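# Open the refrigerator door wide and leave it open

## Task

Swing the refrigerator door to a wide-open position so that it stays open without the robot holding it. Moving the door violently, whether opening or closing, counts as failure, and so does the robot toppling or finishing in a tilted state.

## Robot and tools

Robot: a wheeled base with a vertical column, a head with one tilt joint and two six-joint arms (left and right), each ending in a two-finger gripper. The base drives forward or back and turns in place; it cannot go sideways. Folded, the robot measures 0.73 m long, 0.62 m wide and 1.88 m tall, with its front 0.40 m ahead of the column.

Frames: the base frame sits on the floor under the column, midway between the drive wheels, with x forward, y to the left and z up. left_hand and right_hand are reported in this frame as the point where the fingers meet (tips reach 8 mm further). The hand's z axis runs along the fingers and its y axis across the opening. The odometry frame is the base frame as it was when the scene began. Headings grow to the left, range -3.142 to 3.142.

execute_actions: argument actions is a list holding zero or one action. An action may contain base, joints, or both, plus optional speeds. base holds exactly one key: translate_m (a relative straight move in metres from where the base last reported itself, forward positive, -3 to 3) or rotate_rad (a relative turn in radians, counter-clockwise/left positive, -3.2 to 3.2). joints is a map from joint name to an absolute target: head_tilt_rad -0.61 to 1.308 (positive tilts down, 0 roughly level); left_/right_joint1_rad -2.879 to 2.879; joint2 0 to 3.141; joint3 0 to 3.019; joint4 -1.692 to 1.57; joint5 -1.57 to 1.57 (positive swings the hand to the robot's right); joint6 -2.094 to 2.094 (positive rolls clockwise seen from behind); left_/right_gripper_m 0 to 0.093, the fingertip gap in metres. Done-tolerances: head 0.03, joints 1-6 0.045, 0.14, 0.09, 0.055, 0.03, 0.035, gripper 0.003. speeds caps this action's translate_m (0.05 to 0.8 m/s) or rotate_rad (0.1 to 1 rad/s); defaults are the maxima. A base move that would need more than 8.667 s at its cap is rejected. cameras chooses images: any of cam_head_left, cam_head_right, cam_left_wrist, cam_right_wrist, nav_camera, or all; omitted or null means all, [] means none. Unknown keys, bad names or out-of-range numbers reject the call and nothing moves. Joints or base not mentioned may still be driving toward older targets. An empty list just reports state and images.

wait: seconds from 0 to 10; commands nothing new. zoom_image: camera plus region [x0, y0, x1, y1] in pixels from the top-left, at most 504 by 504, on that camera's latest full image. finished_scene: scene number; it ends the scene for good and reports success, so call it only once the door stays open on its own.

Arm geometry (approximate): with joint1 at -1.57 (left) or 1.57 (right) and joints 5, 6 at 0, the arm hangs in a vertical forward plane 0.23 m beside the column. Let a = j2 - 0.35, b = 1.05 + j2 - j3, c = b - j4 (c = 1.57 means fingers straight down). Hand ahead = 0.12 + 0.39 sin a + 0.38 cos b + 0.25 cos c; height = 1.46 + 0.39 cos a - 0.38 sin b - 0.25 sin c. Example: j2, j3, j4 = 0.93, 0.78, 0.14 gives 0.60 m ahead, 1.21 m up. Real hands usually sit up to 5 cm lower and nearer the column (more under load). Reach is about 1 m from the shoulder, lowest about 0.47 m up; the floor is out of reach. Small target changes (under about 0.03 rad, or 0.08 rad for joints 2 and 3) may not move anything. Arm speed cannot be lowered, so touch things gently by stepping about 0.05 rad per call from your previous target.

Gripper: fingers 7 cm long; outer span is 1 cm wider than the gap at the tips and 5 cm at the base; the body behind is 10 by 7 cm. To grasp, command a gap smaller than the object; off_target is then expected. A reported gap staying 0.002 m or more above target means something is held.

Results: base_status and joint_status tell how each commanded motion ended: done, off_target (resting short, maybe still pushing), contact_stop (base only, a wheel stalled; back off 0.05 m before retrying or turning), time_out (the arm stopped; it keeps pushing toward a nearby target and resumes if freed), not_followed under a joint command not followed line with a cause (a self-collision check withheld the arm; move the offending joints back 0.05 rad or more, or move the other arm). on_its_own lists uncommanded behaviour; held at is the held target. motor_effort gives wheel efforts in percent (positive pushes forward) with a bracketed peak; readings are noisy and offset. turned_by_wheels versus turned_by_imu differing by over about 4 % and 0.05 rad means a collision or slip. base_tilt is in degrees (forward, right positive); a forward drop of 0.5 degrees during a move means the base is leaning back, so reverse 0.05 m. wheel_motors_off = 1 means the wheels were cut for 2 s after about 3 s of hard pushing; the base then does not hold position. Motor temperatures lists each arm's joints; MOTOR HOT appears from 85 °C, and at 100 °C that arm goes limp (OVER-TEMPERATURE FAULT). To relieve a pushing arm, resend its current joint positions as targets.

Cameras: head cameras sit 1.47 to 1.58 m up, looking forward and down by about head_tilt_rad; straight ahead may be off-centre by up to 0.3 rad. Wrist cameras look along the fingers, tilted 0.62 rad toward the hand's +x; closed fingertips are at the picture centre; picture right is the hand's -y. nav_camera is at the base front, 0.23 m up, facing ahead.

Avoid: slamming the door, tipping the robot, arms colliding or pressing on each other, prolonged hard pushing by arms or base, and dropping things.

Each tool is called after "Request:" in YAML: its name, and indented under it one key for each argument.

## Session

Request:
execute_actions:
  actions: []

Scene clock: 0.00 s.
Motor temperatures (°C, as the motors report them): left_arm=[24 27 26 24 27 25] | right_arm=[25 27 26 25 32 25]
base_odometry: x=+0.000 y=+0.000 heading=+0.000 (m, m, rad; odometry frame)
turned_by_wheels: +0.000 (rad since the last result)
turned_by_imu: +0.000 (rad since the last result)
base_tilt: forward=-0.6 right=-0.3 (deg)
base_status: not commanded
joint_positions: head_tilt_rad=+0.858 left_joint1_rad=-1.594 left_joint2_rad=+0.883 left_joint3_rad=+0.413 left_joint4_rad=-0.946 left_joint5_rad=-0.023 left_joint6_rad=-0.047 left_gripper_m=+0.094 right_joint1_rad=+1.558 right_joint2_rad=+0.877 right_joint3_rad=+0.399 right_joint4_rad=-0.955 right_joint5_rad=-0.035 right_joint6_rad=+0.014 right_gripper_m=+0.094
joint_status: not commanded
wheel_motors_off: 0
motor_effort: left_wheel=+5 right_wheel=+4 (%)
left_hand: x=+0.1496 y=+0.2236 z=+1.2515 quat_wxyz=(+0.431, +0.007, -0.902, -0.014) (m; base frame)
right_hand: x=+0.1421 y=-0.2219 z=+1.2557 quat_wxyz=(+0.439, -0.019, -0.898, -0.009) (m; base frame)
pictures: cam_head_left, cam_head_right, cam_left_wrist, cam_right_wrist, nav_camera
Images, in order (width x height): cam_head_left 672x504, cam_head_right 672x504, cam_left_wrist 504x504, cam_right_wrist 504x504, nav_camera 672x504.

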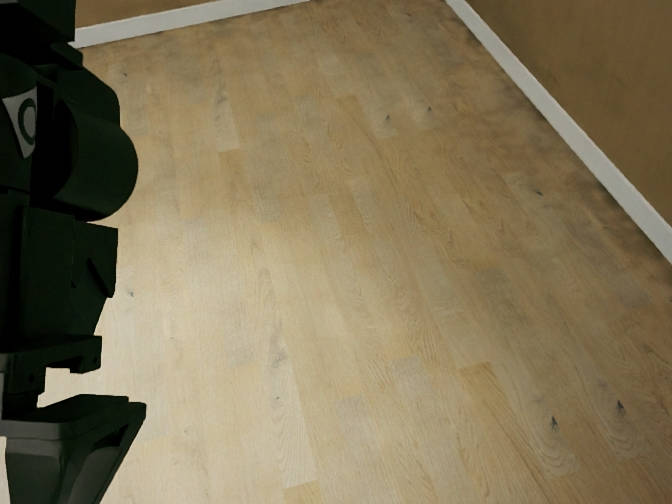

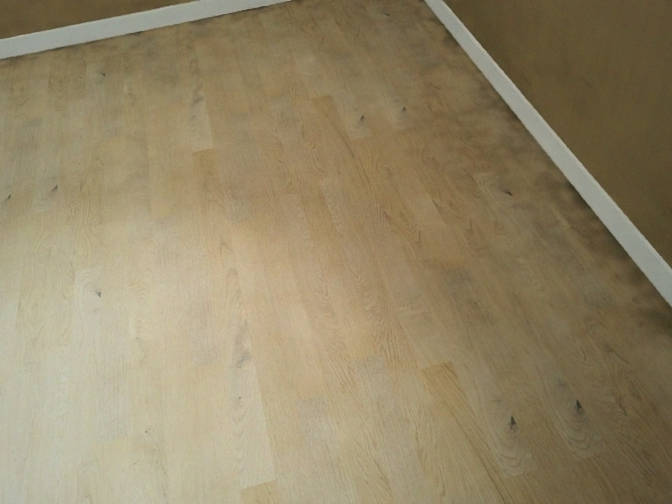

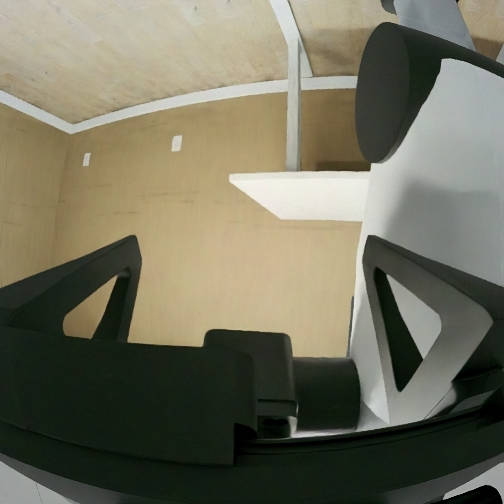

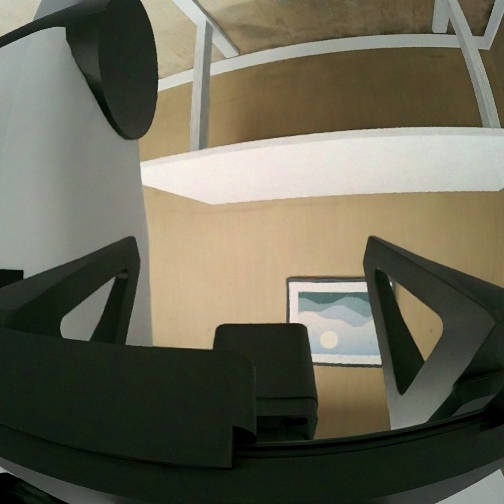

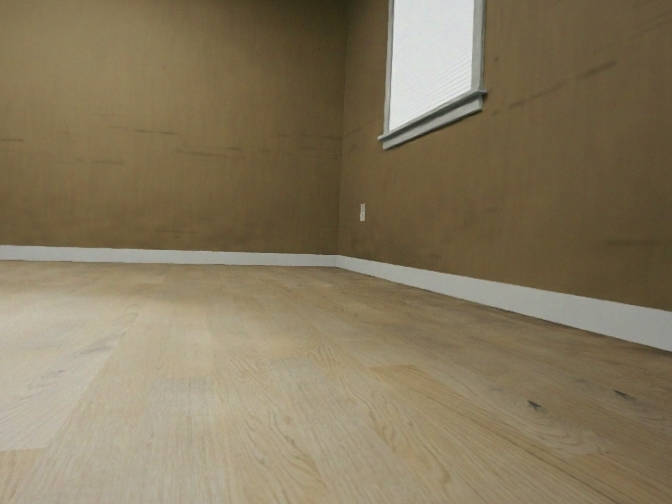

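Request:
execute_actions:
  actions:
    - {"base":{"rotate_rad":1.5},"joints":{"head_tilt_rad":0.32,"right_joint1_rad":1.85,"right_joint2_rad":1.65,"right_joint3_rad":1.44,"right_joint4_rad":1.25,"right_joint5_rad":-0.4,"right_joint6_rad":-0.22,"left_joint2_rad":2.15,"left_joint3_rad":1.9,"left_joint4_rad":1.3,"left_joint6_rad":0.22,"left_joint5_rad":0.4}}
  cameras: ["cam_head_left","cam_head_right","nav_camera"]

Scene clock: 11.70 s.
Motor temperatures (°C, as the motors report them): left_arm=[24 28 26 24 27 25] | right_arm=[25 28 26 25 32 25]
base_odometry: x=+0.000 y=+0.000 heading=+1.499 (m, m, rad; odometry frame)
turned_by_wheels: +1.499 (rad since the last result)
turned_by_imu: +1.491 (rad since the last result)
base_tilt: forward=-0.6 right=-0.3 (deg)
base_status: done
joint_positions: head_tilt_rad=+0.339 left_joint1_rad=-1.587 left_joint2_rad=+2.137 left_joint3_rad=+1.893 left_joint4_rad=+1.281 left_joint5_rad=+0.398 left_joint6_rad=+0.213 left_gripper_m=+0.094 right_joint1_rad=+1.841 right_joint2_rad=+1.643 right_joint3_rad=+1.444 right_joint4_rad=+1.229 right_joint5_rad=-0.397 right_joint6_rad=-0.213 right_gripper_m=+0.094
joint_status: all done
wheel_motors_off: 0
motor_effort: left_wheel=-9(55) right_wheel=+7(53) (%)
left_hand: x=+0.8366 y=+0.1450 z=+1.0034 quat_wxyz=(-0.702, -0.210, -0.677, +0.074) (m; base frame)
right_hand: x=+0.8289 y=+0.0016 z=+1.2285 quat_wxyz=(-0.712, +0.174, -0.652, -0.192) (m; base frame)
pictures: cam_head_left, cam_head_right, nav_camera
Images, in order (width x height): cam_head_left 672x504, cam_head_right 672x504, nav_camera 672x504.

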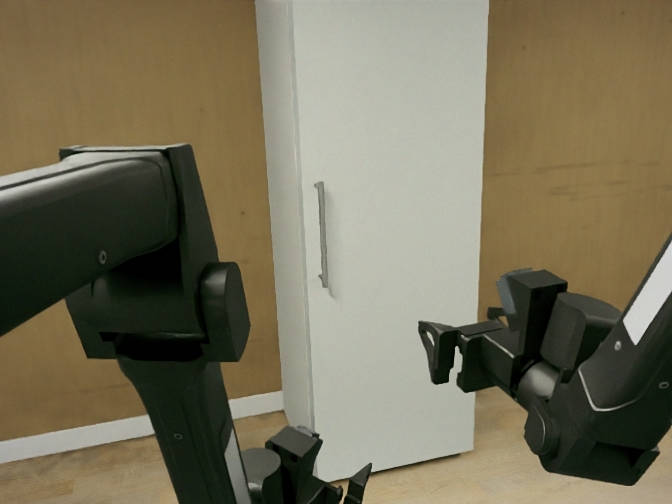

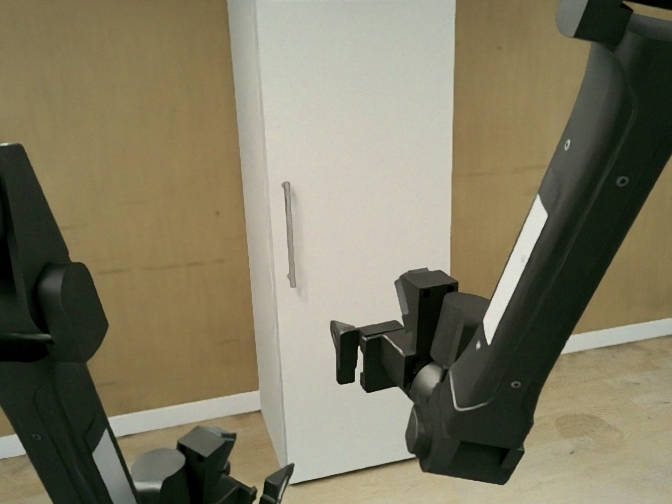

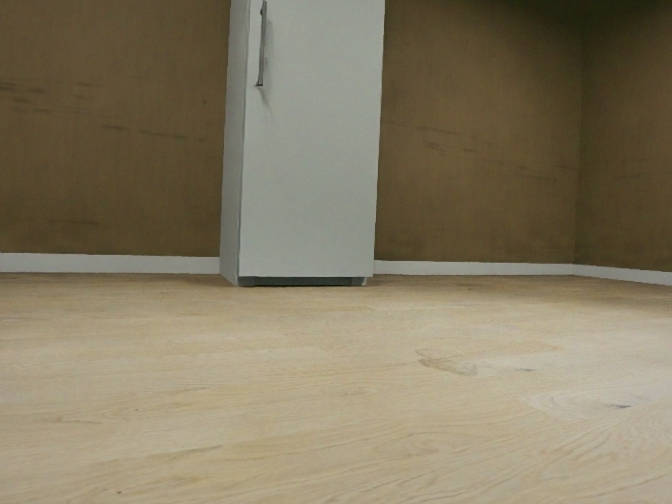

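Request:
execute_actions:
  actions:
    - {"base":{"rotate_rad":0.16},"joints":{"head_tilt_rad":0.55,"left_joint2_rad":2.6,"left_joint3_rad":2.55,"left_joint4_rad":1.1,"left_joint6_rad":0.17}}
  cameras: []

Request:
execute_actions:
  actions:
    - {"base":{"translate_m":0.9},"joints":{"left_joint1_rad":-1.76,"right_joint1_rad":1.81,"right_joint2_rad":1.97,"right_joint3_rad":1.72,"right_joint4_rad":1.27,"right_joint6_rad":-0.19}}

Scene clock: 32.47 s.
Motor temperatures (°C, as the motors report them): left_arm=[24 29 27 24 27 25] | right_arm=[25 30 26 25 32 25]
base_odometry: x=+0.000 y=+0.000 heading=+1.658 (m, m, rad; odometry frame)
turned_by_wheels: +0.159 (rad since the last result)
turned_by_imu: +0.156 (rad since the last result)
base_tilt: forward=-0.6 right=-0.2 (deg)
base_status: done
joint_positions: head_tilt_rad=+0.554 left_joint1_rad=-1.585 left_joint2_rad=+2.596 left_joint3_rad=+2.522 left_joint4_rad=+1.107 left_joint5_rad=+0.398 left_joint6_rad=+0.176 left_gripper_m=+0.094 right_joint1_rad=+1.844 right_joint2_rad=+1.643 right_joint3_rad=+1.444 right_joint4_rad=+1.229 right_joint5_rad=-0.397 right_joint6_rad=-0.213 right_gripper_m=+0.094
joint_status: all done
wheel_motors_off: 0
motor_effort: left_wheel=-10(41) right_wheel=+8(35) (%)
left_hand: x=+0.8211 y=+0.1452 z=+0.8678 quat_wxyz=(-0.699, -0.198, -0.682, +0.087) (m; base frame)
right_hand: x=+0.8284 y=+0.0038 z=+1.2292 quat_wxyz=(-0.712, +0.174, -0.652, -0.194) (m; base frame)
pictures: none
No camera images: the call's "cameras" was empty. Leave "cameras" out to get every camera's image.

Scene clock: 35.53 s.
Motor temperatures (°C, as the motors report them): left_arm=[24 29 28 24 27 25] | right_arm=[25 30 26 25 32 25]
base_odometry: x=-0.079 y=+0.897 heading=+1.658 (m, m, rad; odometry frame)
turned_by_wheels: +0.000 (rad since the last result)
turned_by_imu: -0.003 (rad since the last result)
base_tilt: forward=-0.5 right=-0.3 (deg)
base_status: done
joint_positions: head_tilt_rad=+0.554 left_joint1_rad=-1.758 left_joint2_rad=+2.596 left_joint3_rad=+2.523 left_joint4_rad=+1.107 left_joint5_rad=+0.401 left_joint6_rad=+0.176 left_gripper_m=+0.094 right_joint1_rad=+1.827 right_joint2_rad=+1.980 right_joint3_rad=+1.701 right_joint4_rad=+1.254 right_joint5_rad=-0.397 right_joint6_rad=-0.193 right_gripper_m=+0.094
joint_status: all done
wheel_motors_off: 0
motor_effort: left_wheel=+1(66) right_wheel=+0(66) (%)
left_hand: x=+0.8079 y=-0.0056 z=+0.8918 quat_wxyz=(-0.708, -0.175, -0.664, +0.169) (m; base frame)
right_hand: x=+0.8121 y=+0.0248 z=+1.0797 quat_wxyz=(-0.691, +0.171, -0.674, -0.200) (m; base frame)
pictures: cam_head_left, cam_head_right, cam_left_wrist, cam_right_wrist, nav_camera
Images, in order (width x height): cam_head_left 672x504, cam_head_right 672x504, cam_left_wrist 504x504, cam_right_wrist 504x504, nav_camera 672x504.

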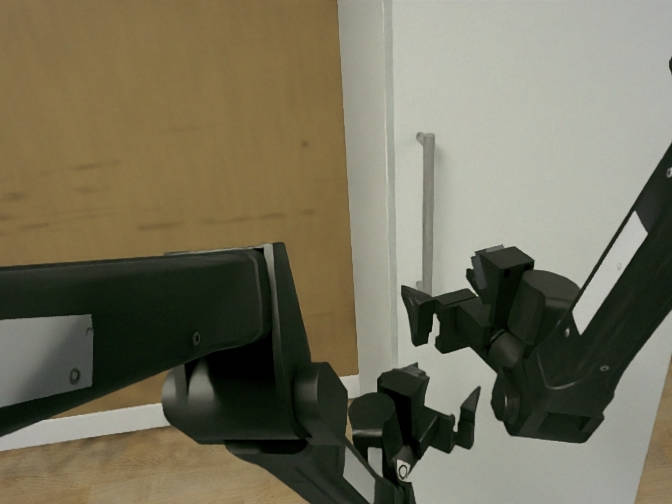

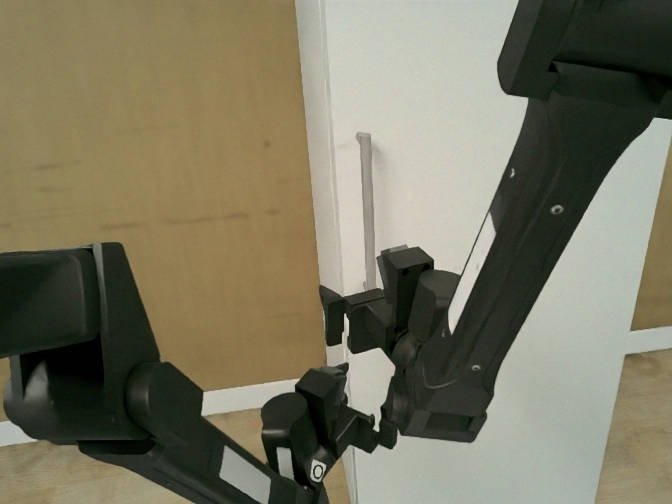

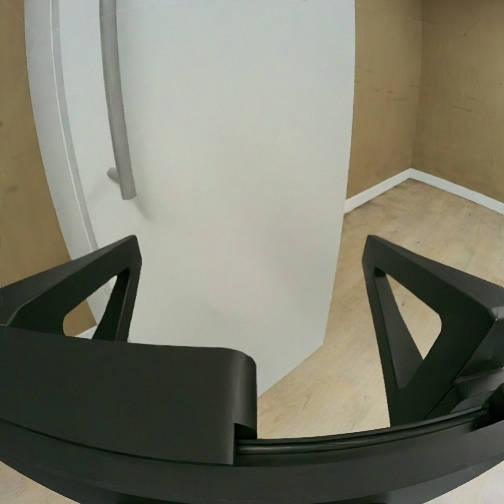

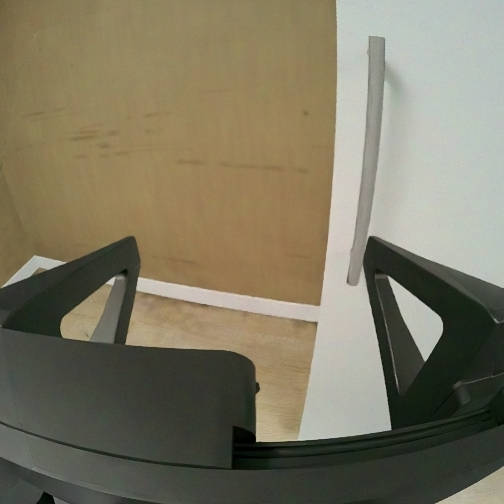

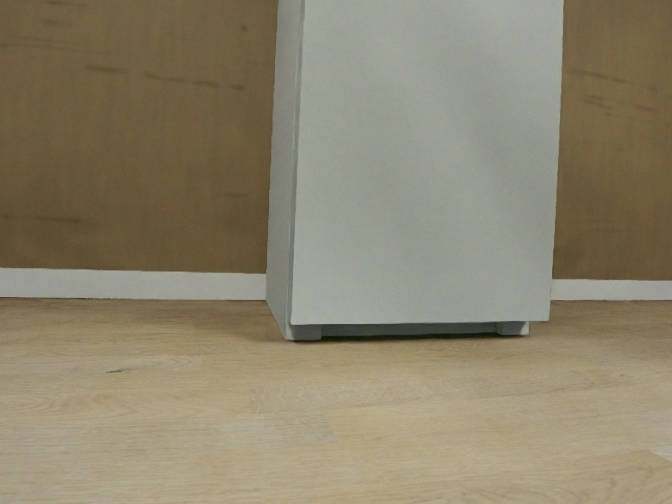

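Request:
execute_actions:
  actions:
    - {"base":{"translate_m":0.22}}
  cameras: ["cam_left_wrist","cam_right_wrist"]

Scene clock: 44.77 s.
Motor temperatures (°C, as the motors report them): left_arm=[24 29 28 24 27 25] | right_arm=[25 31 26 25 32 25]
base_odometry: x=-0.098 y=+1.116 heading=+1.658 (m, m, rad; odometry frame)
turned_by_wheels: +0.000 (rad since the last result)
turned_by_imu: -0.003 (rad since the last result)
base_tilt: forward=-0.6 right=-0.2 (deg)
base_status: done
joint_positions: head_tilt_rad=+0.554 left_joint1_rad=-1.758 left_joint2_rad=+2.596 left_joint3_rad=+2.523 left_joint4_rad=+1.107 left_joint5_rad=+0.401 left_joint6_rad=+0.176 left_gripper_m=+0.094 right_joint1_rad=+1.827 right_joint2_rad=+1.978 right_joint3_rad=+1.705 right_joint4_rad=+1.254 right_joint5_rad=-0.397 right_joint6_rad=-0.193 right_gripper_m=+0.094
joint_status: not commanded
wheel_motors_off: 0
motor_effort: left_wheel=-2(44) right_wheel=+1(44) (%)
left_hand: x=+0.8081 y=-0.0056 z=+0.8920 quat_wxyz=(-0.708, -0.175, -0.663, +0.169) (m; base frame)
right_hand: x=+0.8145 y=+0.0240 z=+1.0822 quat_wxyz=(-0.693, +0.171, -0.672, -0.199) (m; base frame)
pictures: cam_left_wrist, cam_right_wrist
Images, in order (width x height): cam_left_wrist 504x504, cam_right_wrist 504x504.

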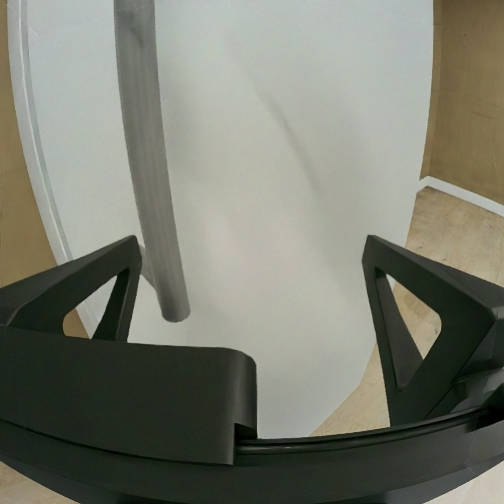

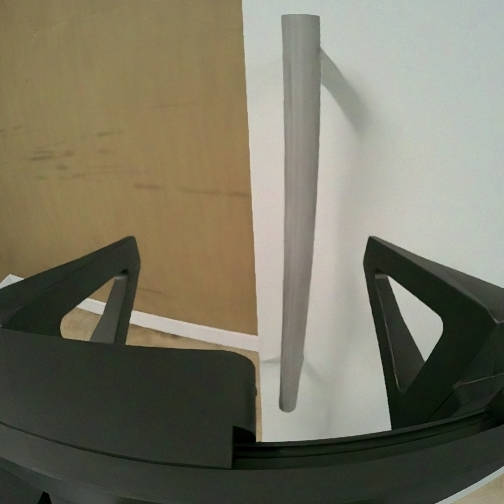

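Request:
execute_actions:
  actions:
    - {"base":{"rotate_rad":0.022}}
  cameras: []

Request:
execute_actions:
  actions:
    - {"base":{"translate_m":0.085},"speeds":{"translate_m":0.1}}
  cameras: []

Request:
execute_actions:
  actions:
    - {"joints":{"left_gripper_m":0.0,"right_gripper_m":0.0}}
  cameras: ["cam_left_wrist","cam_right_wrist"]

Scene clock: 54.80 s.
Motor temperatures (°C, as the motors report them): left_arm=[24 30 29 24 27 25] | right_arm=[25 31 27 25 32 25]
base_odometry: x=-0.098 y=+1.116 heading=+1.678 (m, m, rad; odometry frame)
turned_by_wheels: +0.020 (rad since the last result)
turned_by_imu: +0.018 (rad since the last result)
base_tilt: forward=-0.5 right=-0.3 (deg)
base_status: done
joint_positions: head_tilt_rad=+0.554 left_joint1_rad=-1.758 left_joint2_rad=+2.596 left_joint3_rad=+2.523 left_joint4_rad=+1.107 left_joint5_rad=+0.401 left_joint6_rad=+0.176 left_gripper_m=+0.094 right_joint1_rad=+1.822 right_joint2_rad=+1.978 right_joint3_rad=+1.705 right_joint4_rad=+1.254 right_joint5_rad=-0.398 right_joint6_rad=-0.193 right_gripper_m=+0.094
joint_status: not commanded
wheel_motors_off: 0
motor_effort: left_wheel=-1(57) right_wheel=+2(56) (%)
left_hand: x=+0.8082 y=-0.0053 z=+0.8920 quat_wxyz=(-0.708, -0.175, -0.663, +0.168) (m; base frame)
right_hand: x=+0.8150 y=+0.0206 z=+1.0812 quat_wxyz=(-0.692, +0.172, -0.673, -0.197) (m; base frame)
pictures: none
No camera images: the call's "cameras" was empty. Leave "cameras" out to get every camera's image.

Scene clock: 56.40 s.
Motor temperatures (°C, as the motors report them): left_arm=[24 30 29 24 27 25] | right_arm=[25 31 27 25 32 25]
base_odometry: x=-0.107 y=+1.200 heading=+1.679 (m, m, rad; odometry frame)
turned_by_wheels: +0.001 (rad since the last result)
turned_by_imu: +0.000 (rad since the last result)
base_tilt: forward=-0.6 right=-0.3 (deg)
base_status: done
joint_positions: head_tilt_rad=+0.554 left_joint1_rad=-1.758 left_joint2_rad=+2.599 left_joint3_rad=+2.523 left_joint4_rad=+1.108 left_joint5_rad=+0.405 left_joint6_rad=+0.176 left_gripper_m=+0.094 right_joint1_rad=+1.822 right_joint2_rad=+1.978 right_joint3_rad=+1.705 right_joint4_rad=+1.254 right_joint5_rad=-0.398 right_joint6_rad=-0.193 right_gripper_m=+0.094
joint_status: not commanded
wheel_motors_off: 0
motor_effort: left_wheel=+3(56) right_wheel=+0(44) (%)
left_hand: x=+0.8060 y=-0.0063 z=+0.8902 quat_wxyz=(-0.707, -0.176, -0.664, +0.170) (m; base frame)
right_hand: x=+0.8152 y=+0.0206 z=+1.0813 quat_wxyz=(-0.693, +0.172, -0.672, -0.197) (m; base frame)
pictures: none
No camera images: the call's "cameras" was empty. Leave "cameras" out to get every camera's image.

Scene clock: 57.13 s.
Motor temperatures (°C, as the motors report them): left_arm=[24 30 29 24 27 25] | right_arm=[25 31 27 25 32 25]
base_odometry: x=-0.107 y=+1.200 heading=+1.679 (m, m, rad; odometry frame)
turned_by_wheels: +0.000 (rad since the last result)
turned_by_imu: +0.000 (rad since the last result)
base_tilt: forward=-0.5 right=-0.2 (deg)
base_status: not commanded
joint_positions: head_tilt_rad=+0.554 left_joint1_rad=-1.761 left_joint2_rad=+2.599 left_joint3_rad=+2.523 left_joint4_rad=+1.107 left_joint5_rad=+0.407 left_joint6_rad=+0.162 left_gripper_m=+0.017 right_joint1_rad=+1.822 right_joint2_rad=+1.978 right_joint3_rad=+1.705 right_joint4_rad=+1.255 right_joint5_rad=-0.404 right_joint6_rad=-0.216 right_gripper_m=+0.017
joint_status: left_gripper_m off_target (ended at +0.017, target +0.000); right_gripper_m off_target (ended at +0.017, target +0.000)
wheel_motors_off: 0
motor_effort: left_wheel=+8(9) right_wheel=-5(6) (%)
left_hand: x=+0.8055 y=-0.0092 z=+0.8906 quat_wxyz=(-0.705, -0.172, -0.665, +0.177) (m; base frame)
right_hand: x=+0.8146 y=+0.0217 z=+1.0818 quat_wxyz=(-0.695, +0.181, -0.669, -0.191) (m; base frame)
pictures: cam_left_wrist, cam_right_wrist
Images, in order (width x height): cam_left_wrist 504x504, cam_right_wrist 504x504.

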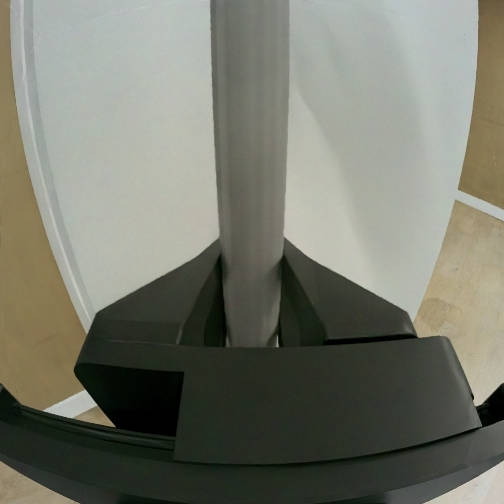

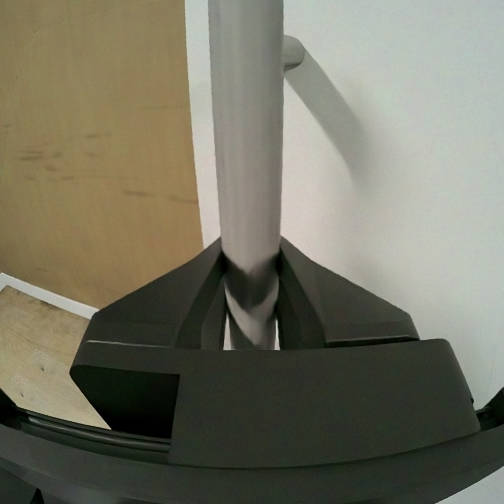

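Request:
execute_actions:
  actions:
    - {"base":{"translate_m":-0.13},"speeds":{"translate_m":0.06}}
  cameras: ["cam_left_wrist","cam_right_wrist","nav_camera"]

Scene clock: 65.33 s.
Motor temperatures (°C, as the motors report them): left_arm=[24 30 29 24 27 25] | right_arm=[25 31 27 25 31 25]
base_odometry: x=-0.093 y=+1.071 heading=+1.673 (m, m, rad; odometry frame)
turned_by_wheels: -0.006 (rad since the last result)
turned_by_imu: -0.008 (rad since the last result)
base_tilt: forward=-0.6 right=-0.3 (deg)
base_status: done
joint_positions: head_tilt_rad=+0.554 left_joint1_rad=-1.830 left_joint2_rad=+2.590 left_joint3_rad=+2.549 left_joint4_rad=+0.972 left_joint5_rad=+0.380 left_joint6_rad=+0.234 left_gripper_m=+0.017 right_joint1_rad=+1.743 right_joint2_rad=+1.972 right_joint3_rad=+1.704 right_joint4_rad=+1.303 right_joint5_rad=-0.391 right_joint6_rad=-0.160 right_gripper_m=+0.017
joint_status: not commanded
wheel_motors_off: 0
motor_effort: left_wheel=-10(100) right_wheel=+2(95) (%)
left_hand: x=+0.8108 y=-0.0682 z=+0.8911 quat_wxyz=(-0.679, -0.180, -0.687, +0.186) (m; base frame)
right_hand: x=+0.8267 y=-0.0373 z=+1.0812 quat_wxyz=(-0.706, +0.169, -0.668, -0.164) (m; base frame)
pictures: cam_left_wrist, cam_right_wrist, nav_camera
Images, in order (width x height): cam_left_wrist 504x504, cam_right_wrist 504x504, nav_camera 672x504.

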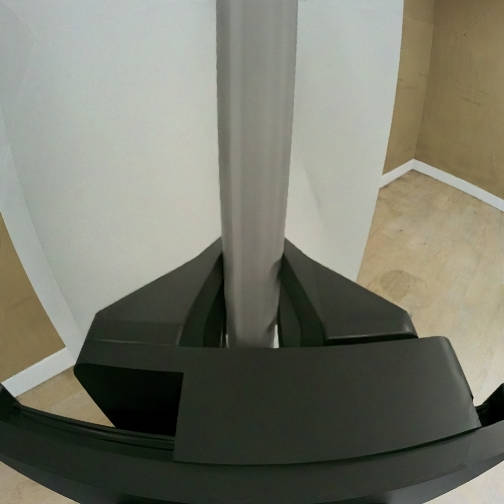

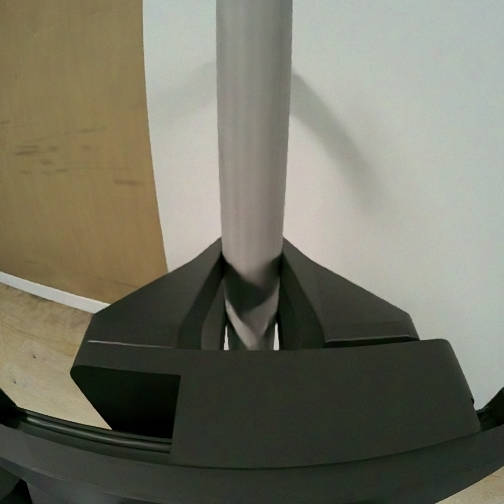

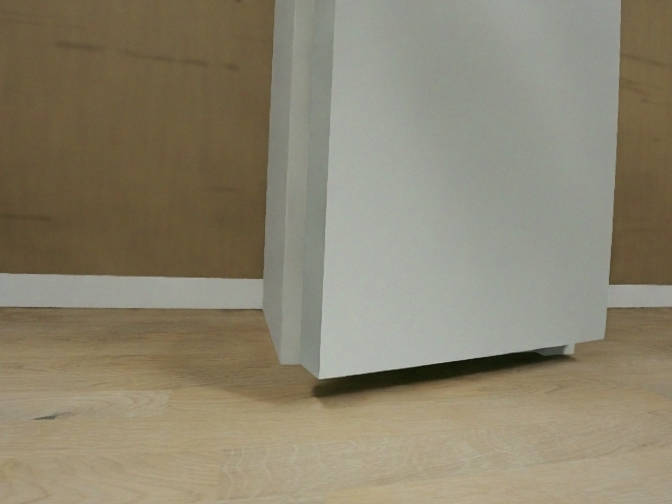

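Request:
execute_actions:
  actions:
    - {"joints":{"left_gripper_m":0.07,"left_joint1_rad":-1.83,"right_joint1_rad":1.73}}
  cameras: []

Request:
execute_actions:
  actions:
    - {"joints":{"left_joint1_rad":-1.76,"left_joint3_rad":2.28,"left_joint4_rad":1.35}}
  cameras: ["cam_left_wrist"]

Request:
execute_actions:
  actions:
    - {"base":{"translate_m":-0.13},"speeds":{"translate_m":0.13},"joints":{"left_joint1_rad":-1.55,"left_joint5_rad":0,"left_joint6_rad":0,"left_gripper_m":0,"right_joint1_rad":1.56,"right_joint6_rad":0,"right_joint5_rad":-0.45}}
  cameras: []

Request:
execute_actions:
  actions:
    - {"base":{"rotate_rad":-0.3},"speeds":{"rotate_rad":0.15}}
  cameras: ["cam_head_right","cam_right_wrist","nav_camera"]

Scene clock: 81.57 s.
Motor temperatures (°C, as the motors report them): left_arm=[24 30 28 25 27 26] | right_arm=[26 31 27 25 31 25]
base_odometry: x=-0.093 y=+1.071 heading=+1.674 (m, m, rad; odometry frame)
turned_by_wheels: +0.000 (rad since the last result)
turned_by_imu: -0.001 (rad since the last result)
base_tilt: forward=-0.6 right=-0.2 (deg)
base_status: not commanded
joint_positions: head_tilt_rad=+0.554 left_joint1_rad=-1.831 left_joint2_rad=+2.592 left_joint3_rad=+2.549 left_joint4_rad=+1.076 left_joint5_rad=+0.397 left_joint6_rad=+0.180 left_gripper_m=+0.070 right_joint1_rad=+1.742 right_joint2_rad=+1.971 right_joint3_rad=+1.708 right_joint4_rad=+1.289 right_joint5_rad=-0.394 right_joint6_rad=-0.162 right_gripper_m=+0.017
joint_status: all done
wheel_motors_off: 0
motor_effort: left_wheel=+7(14) right_wheel=-4(7) (%)
left_hand: x=+0.8099 y=-0.0662 z=+0.9139 quat_wxyz=(-0.709, -0.165, -0.656, +0.199) (m; base frame)
right_hand: x=+0.8287 y=-0.0376 z=+1.0802 quat_wxyz=(-0.703, +0.170, -0.670, -0.164) (m; base frame)
pictures: none
No camera images: the call's "cameras" was empty. Leave "cameras" out to get every camera's image.

Scene clock: 82.53 s.
Motor temperatures (°C, as the motors report them): left_arm=[24 30 28 25 27 26] | right_arm=[26 31 27 25 31 25]
base_odometry: x=-0.093 y=+1.071 heading=+1.674 (m, m, rad; odometry frame)
turned_by_wheels: +0.000 (rad since the last result)
turned_by_imu: +0.000 (rad since the last result)
base_tilt: forward=-0.6 right=-0.2 (deg)
base_status: not commanded
joint_positions: head_tilt_rad=+0.554 left_joint1_rad=-1.751 left_joint2_rad=+2.605 left_joint3_rad=+2.277 left_joint4_rad=+1.327 left_joint5_rad=+0.398 left_joint6_rad=+0.179 left_gripper_m=+0.070 right_joint1_rad=+1.742 right_joint2_rad=+1.971 right_joint3_rad=+1.708 right_joint4_rad=+1.289 right_joint5_rad=-0.394 right_joint6_rad=-0.162 right_gripper_m=+0.017
joint_status: all done
wheel_motors_off: 0
motor_effort: left_wheel=+8(9) right_wheel=-5(4) (%)
left_hand: x=+0.7147 y=+0.0031 z=+0.8485 quat_wxyz=(-0.695, -0.176, -0.677, +0.167) (m; base frame)
right_hand: x=+0.8286 y=-0.0375 z=+1.0802 quat_wxyz=(-0.703, +0.171, -0.670, -0.164) (m; base frame)
pictures: cam_left_wrist
Images, in order (width x height): cam_left_wrist 504x504.

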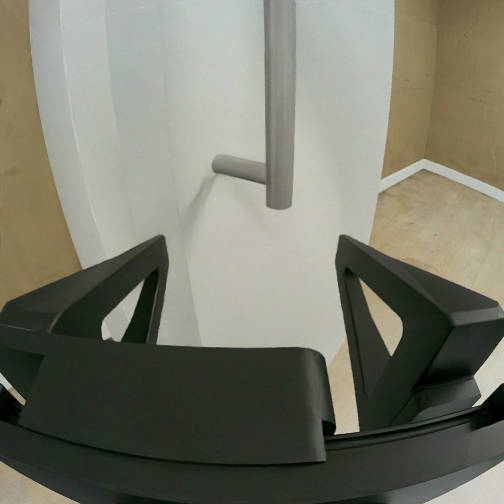

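Scene clock: 84.23 s.
Motor temperatures (°C, as the motors report them): left_arm=[24 30 28 25 27 26] | right_arm=[26 31 27 25 32 25]
base_odometry: x=-0.080 y=+0.942 heading=+1.674 (m, m, rad; odometry frame)
turned_by_wheels: +0.001 (rad since the last result)
turned_by_imu: +0.000 (rad since the last result)
base_tilt: forward=-0.6 right=-0.3 (deg)
base_status: done
joint_positions: head_tilt_rad=+0.554 left_joint1_rad=-1.558 left_joint2_rad=+2.604 left_joint3_rad=+2.277 left_joint4_rad=+1.327 left_joint5_rad=-0.002 left_joint6_rad=+0.007 left_gripper_m=+0.000 right_joint1_rad=+1.574 right_joint2_rad=+1.955 right_joint3_rad=+1.723 right_joint4_rad=+1.294 right_joint5_rad=-0.464 right_joint6_rad=-0.007 right_gripper_m=+0.017
joint_status: all done
wheel_motors_off: 0
motor_effort: left_wheel=+1(71) right_wheel=+1(36) (%)
left_hand: x=+0.7418 y=+0.2356 z=+0.8262 quat_wxyz=(-0.690, -0.004, -0.723, -0.009) (m; base frame)
right_hand: x=+0.8456 y=-0.1462 z=+1.0788 quat_wxyz=(-0.694, +0.166, -0.682, -0.161) (m; base frame)
pictures: none
No camera images: the call's "cameras" was empty. Leave "cameras" out to get every camera's image.

Scene clock: 86.97 s.
Motor temperatures (°C, as the motors report them): left_arm=[24 30 28 25 27 25] | right_arm=[26 31 27 25 33 25]
base_odometry: x=-0.080 y=+0.942 heading=+1.375 (m, m, rad; odometry frame)
turned_by_wheels: -0.299 (rad since the last result)
turned_by_imu: -0.296 (rad since the last result)
base_tilt: forward=-0.7 right=-0.3 (deg)
base_status: done
joint_positions: head_tilt_rad=+0.554 left_joint1_rad=-1.552 left_joint2_rad=+2.604 left_joint3_rad=+2.277 left_joint4_rad=+1.327 left_joint5_rad=-0.002 left_joint6_rad=+0.007 left_gripper_m=+0.000 right_joint1_rad=+1.614 right_joint2_rad=+1.955 right_joint3_rad=+1.673 right_joint4_rad=+1.353 right_joint5_rad=-0.522 right_joint6_rad=-0.035 right_gripper_m=+0.017
joint_status: not commanded
wheel_motors_off: 0
motor_effort: left_wheel=+4(70) right_wheel=+1(53) (%)
left_hand: x=+0.7418 y=+0.2410 z=+0.8262 quat_wxyz=(-0.690, -0.004, -0.723, -0.012) (m; base frame)
right_hand: x=+0.8205 y=-0.1092 z=+1.0795 quat_wxyz=(-0.696, +0.190, -0.666, -0.189) (m; base frame)
pictures: cam_head_right, cam_right_wrist, nav_camera
Images, in order (width x height): cam_head_right 672x504, cam_right_wrist 504x504, nav_camera 672x504.

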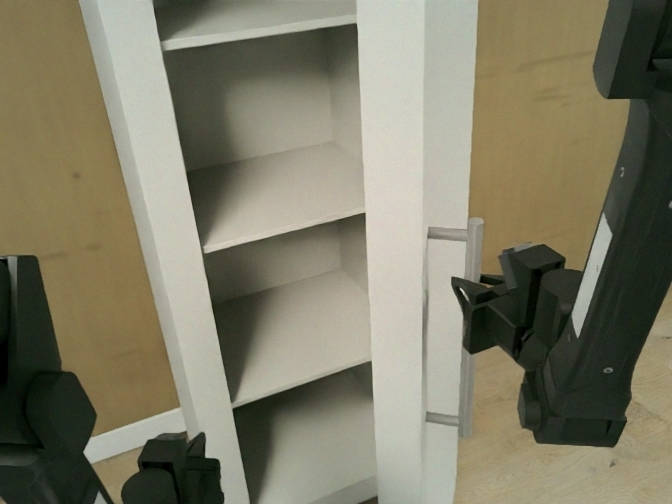

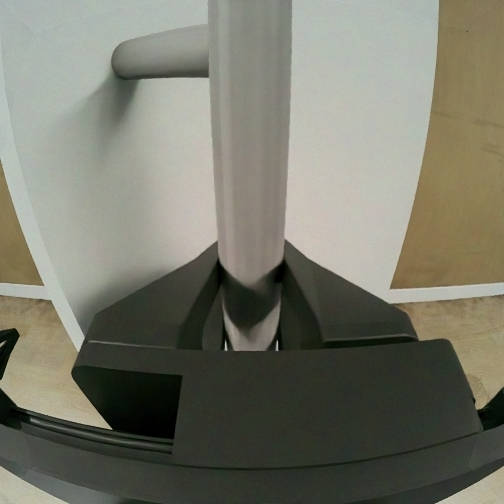

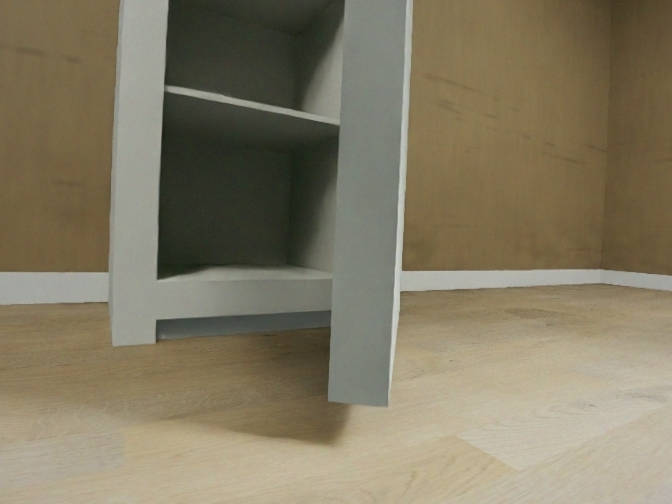

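Repeat the earlier sequence.

Request:
execute_actions:
  actions:
    - {"base":{"rotate_rad":-0.14},"speeds":{"rotate_rad":0.15},"joints":{"left_joint2_rad":2.15,"left_joint3_rad":2.05,"left_joint4_rad":1.15,"left_joint1_rad":-1.66}}
  cameras: []

Request:
execute_actions:
  actions:
    - {"joints":{"right_gripper_m":0.045,"left_joint1_rad":-1.77}}
  cameras: []

Request:
execute_actions:
  actions:
    - {"joints":{"right_joint1_rad":1.47,"right_joint3_rad":1.37,"right_joint4_rad":1.55}}
  cameras: ["cam_head_left","cam_right_wrist"]

Scene clock: 109.37 s.
Motor temperatures (°C, as the motors report them): left_arm=[24 30 27 24 27 25] | right_arm=[25 31 28 25 41 25]
base_odometry: x=-0.080 y=+0.942 heading=+1.242 (m, m, rad; odometry frame)
turned_by_wheels: -0.133 (rad since the last result)
turned_by_imu: -0.134 (rad since the last result)
base_tilt: forward=-0.6 right=-0.2 (deg)
base_status: done
joint_positions: head_tilt_rad=+0.554 left_joint1_rad=-1.666 left_joint2_rad=+2.139 left_joint3_rad=+2.056 left_joint4_rad=+1.152 left_joint5_rad=+0.000 left_joint6_rad=+0.007 left_gripper_m=+0.000 right_joint1_rad=+1.590 right_joint2_rad=+1.955 right_joint3_rad=+1.761 right_joint4_rad=+1.233 right_joint5_rad=-0.445 right_joint6_rad=-0.029 right_gripper_m=+0.016
joint_status: all done
wheel_motors_off: 0
motor_effort: left_wheel=+7(71) right_wheel=-13(43) (%)
left_hand: x=+0.9062 y=+0.1502 z=+1.0342 quat_wxyz=(-0.714, +0.010, -0.699, +0.043) (m; base frame)
right_hand: x=+0.8601 y=-0.1379 z=+1.0790 quat_wxyz=(-0.689, +0.163, -0.688, -0.156) (m; base frame)
pictures: none
No camera images: the call's "cameras" was empty. Leave "cameras" out to get every camera's image.

Scene clock: 110.50 s.
Motor temperatures (°C, as the motors report them): left_arm=[24 30 27 24 27 25] | right_arm=[25 31 28 25 41 25]
base_odometry: x=-0.080 y=+0.942 heading=+1.242 (m, m, rad; odometry frame)
turned_by_wheels: +0.000 (rad since the last result)
turned_by_imu: -0.001 (rad since the last result)
base_tilt: forward=-0.6 right=-0.3 (deg)
base_status: not commanded
joint_positions: head_tilt_rad=+0.554 left_joint1_rad=-1.780 left_joint2_rad=+2.139 left_joint3_rad=+2.056 left_joint4_rad=+1.152 left_joint5_rad=+0.000 left_joint6_rad=+0.007 left_gripper_m=+0.000 right_joint1_rad=+1.573 right_joint2_rad=+1.958 right_joint3_rad=+1.726 right_joint4_rad=+1.246 right_joint5_rad=-0.446 right_joint6_rad=-0.008 right_gripper_m=+0.045
joint_status: all done
wheel_motors_off: 0
motor_effort: left_wheel=+3(12) right_wheel=+0(13) (%)
left_hand: x=+0.8993 y=+0.0618 z=+1.0460 quat_wxyz=(-0.711, +0.026, -0.696, +0.098) (m; base frame)
right_hand: x=+0.8471 y=-0.1498 z=+1.0669 quat_wxyz=(-0.679, +0.156, -0.700, -0.157) (m; base frame)
pictures: none
No camera images: the call's "cameras" was empty. Leave "cameras" out to get every camera's image.

Scene clock: 111.50 s.
Motor temperatures (°C, as the motors report them): left_arm=[24 30 27 24 27 25] | right_arm=[25 31 28 25 40 25]
base_odometry: x=-0.080 y=+0.942 heading=+1.242 (m, m, rad; odometry frame)
turned_by_wheels: +0.000 (rad since the last result)
turned_by_imu: +0.000 (rad since the last result)
base_tilt: forward=-0.6 right=-0.2 (deg)
base_status: not commanded
joint_positions: head_tilt_rad=+0.554 left_joint1_rad=-1.780 left_joint2_rad=+2.139 left_joint3_rad=+2.056 left_joint4_rad=+1.152 left_joint5_rad=+0.000 left_joint6_rad=+0.007 left_gripper_m=+0.000 right_joint1_rad=+1.455 right_joint2_rad=+1.966 right_joint3_rad=+1.368 right_joint4_rad=+1.527 right_joint5_rad=-0.447 right_joint6_rad=-0.007 right_gripper_m=+0.045
joint_status: all done
wheel_motors_off: 0
motor_effort: left_wheel=+5(7) right_wheel=-2(7) (%)
left_hand: x=+0.8993 y=+0.0618 z=+1.0460 quat_wxyz=(-0.711, +0.026, -0.696, +0.098) (m; base frame)
right_hand: x=+0.7094 y=-0.2303 z=+1.0259 quat_wxyz=(-0.644, +0.161, -0.740, -0.108) (m; base frame)
pictures: cam_head_left, cam_right_wrist
Images, in order (width x height): cam_head_left 672x504, cam_right_wrist 504x504.

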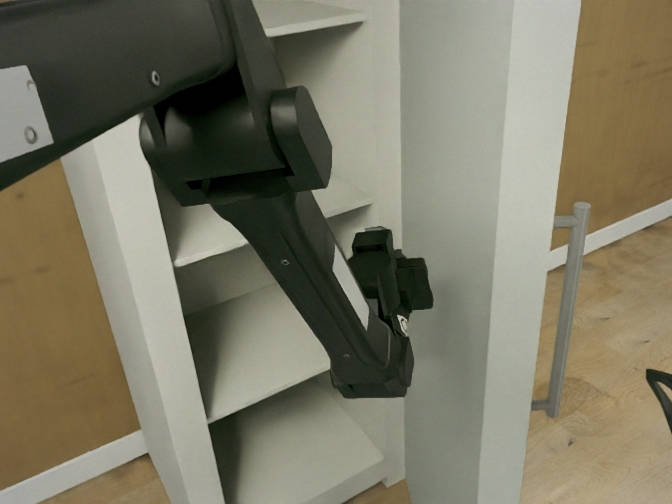

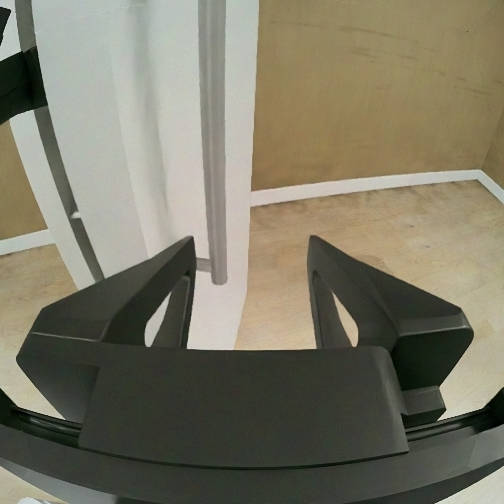

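Request:
execute_actions:
  actions:
    - {"base":{"translate_m":0.08},"speeds":{"translate_m":0.1},"joints":{"right_joint1_rad":1.57,"right_joint2_rad":0.87,"right_joint3_rad":0.42,"right_joint4_rad":-0.3,"right_joint5_rad":0}}
  cameras: []

Request:
execute_actions:
  actions:
    - {"base":{"rotate_rad":-0.23},"speeds":{"rotate_rad":0.13}}
  cameras: []

Request:
execute_actions:
  actions:
    - {"base":{"translate_m":0.1},"speeds":{"translate_m":0.1}}
  cameras: ["cam_head_right","nav_camera"]

Scene clock: 128.37 s.
Motor temperatures (°C, as the motors report them): left_arm=[24 31 28 24 27 25] | right_arm=[25 31 27 25 36 25]
base_odometry: x=-0.054 y=+1.017 heading=+1.241 (m, m, rad; odometry frame)
turned_by_wheels: -0.001 (rad since the last result)
turned_by_imu: -0.003 (rad since the last result)
base_tilt: forward=-0.7 right=-0.2 (deg)
base_status: done
joint_positions: head_tilt_rad=+0.554 left_joint1_rad=-1.779 left_joint2_rad=+2.139 left_joint3_rad=+2.056 left_joint4_rad=+1.152 left_joint5_rad=+0.000 left_joint6_rad=+0.007 left_gripper_m=+0.000 right_joint1_rad=+1.583 right_joint2_rad=+0.878 right_joint3_rad=+0.415 right_joint4_rad=-0.290 right_joint5_rad=-0.004 right_joint6_rad=-0.007 right_gripper_m=+0.045
joint_status: all done
wheel_motors_off: 0
motor_effort: left_wheel=+1(71) right_wheel=+0(51) (%)
left_hand: x=+0.8994 y=+0.0627 z=+1.0459 quat_wxyz=(-0.711, +0.026, -0.696, +0.097) (m; base frame)
right_hand: x=+0.2864 y=-0.2204 z=+1.1672 quat_wxyz=(+0.114, +0.007, -0.993, -0.007) (m; base frame)
pictures: none
No camera images: the call's "cameras" was empty. Leave "cameras" out to get every camera's image.

Scene clock: 130.73 s.
Motor temperatures (°C, as the motors report them): left_arm=[24 31 28 24 27 25] | right_arm=[25 31 26 25 35 25]
base_odometry: x=-0.054 y=+1.018 heading=+1.012 (m, m, rad; odometry frame)
turned_by_wheels: -0.229 (rad since the last result)
turned_by_imu: -0.227 (rad since the last result)
base_tilt: forward=-0.6 right=-0.2 (deg)
base_status: done
joint_positions: head_tilt_rad=+0.554 left_joint1_rad=-1.767 left_joint2_rad=+2.139 left_joint3_rad=+2.055 left_joint4_rad=+1.153 left_joint5_rad=-0.003 left_joint6_rad=+0.008 left_gripper_m=+0.000 right_joint1_rad=+1.583 right_joint2_rad=+0.878 right_joint3_rad=+0.415 right_joint4_rad=-0.290 right_joint5_rad=-0.003 right_joint6_rad=-0.007 right_gripper_m=+0.045
joint_status: not commanded
wheel_motors_off: 0
motor_effort: left_wheel=+1(48) right_wheel=-3(64) (%)
left_hand: x=+0.9002 y=+0.0724 z=+1.0440 quat_wxyz=(-0.712, +0.024, -0.696, +0.091) (m; base frame)
right_hand: x=+0.2864 y=-0.2205 z=+1.1672 quat_wxyz=(+0.114, +0.007, -0.993, -0.007) (m; base frame)
pictures: none
No camera images: the call's "cameras" was empty. Leave "cameras" out to get every camera's image.

Scene clock: 132.50 s.
Motor temperatures (°C, as the motors report them): left_arm=[24 31 28 24 27 25] | right_arm=[25 30 26 25 35 25]
base_odometry: x=-0.001 y=+1.102 heading=+1.011 (m, m, rad; odometry frame)
turned_by_wheels: +0.000 (rad since the last result)
turned_by_imu: -0.001 (rad since the last result)
base_tilt: forward=-0.5 right=-0.2 (deg)
base_status: done
joint_positions: head_tilt_rad=+0.554 left_joint1_rad=-1.760 left_joint2_rad=+2.145 left_joint3_rad=+2.042 left_joint4_rad=+1.155 left_joint5_rad=-0.011 left_joint6_rad=+0.008 left_gripper_m=+0.000 right_joint1_rad=+1.583 right_joint2_rad=+0.877 right_joint3_rad=+0.419 right_joint4_rad=-0.292 right_joint5_rad=-0.003 right_joint6_rad=-0.007 right_gripper_m=+0.045
joint_status: not commanded
wheel_motors_off: 0
motor_effort: left_wheel=-1(63) right_wheel=+3(62) (%)
left_hand: x=+0.8936 y=+0.0785 z=+1.0332 quat_wxyz=(-0.706, +0.026, -0.703, +0.084) (m; base frame)
right_hand: x=+0.2889 y=-0.2205 z=+1.1674 quat_wxyz=(+0.112, +0.007, -0.994, -0.007) (m; base frame)
pictures: cam_head_right, nav_camera
Images, in order (width x height): cam_head_right 672x504, nav_camera 672x504.

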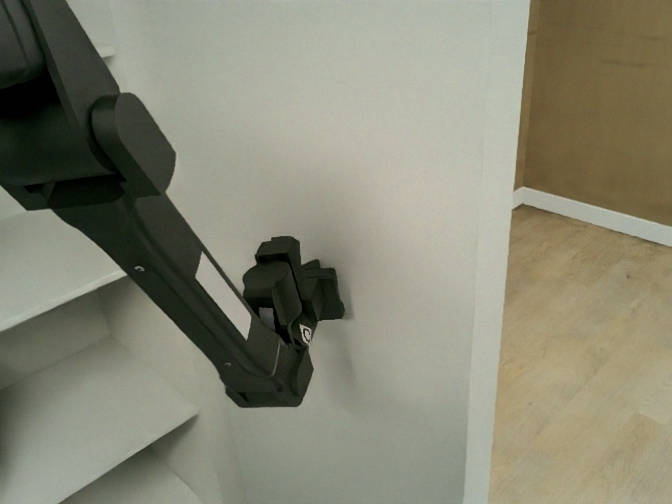

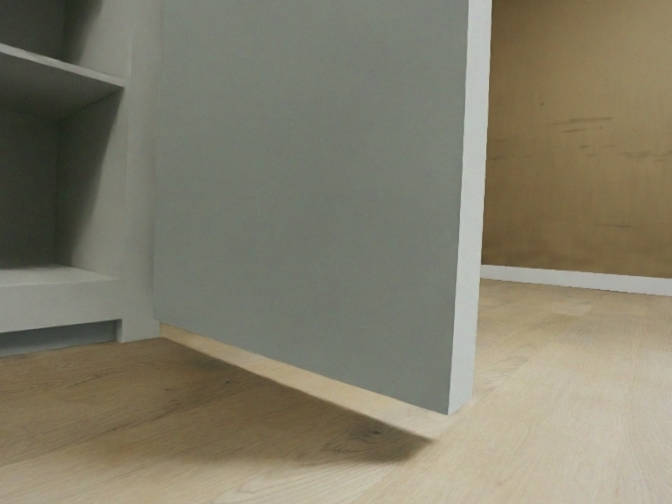

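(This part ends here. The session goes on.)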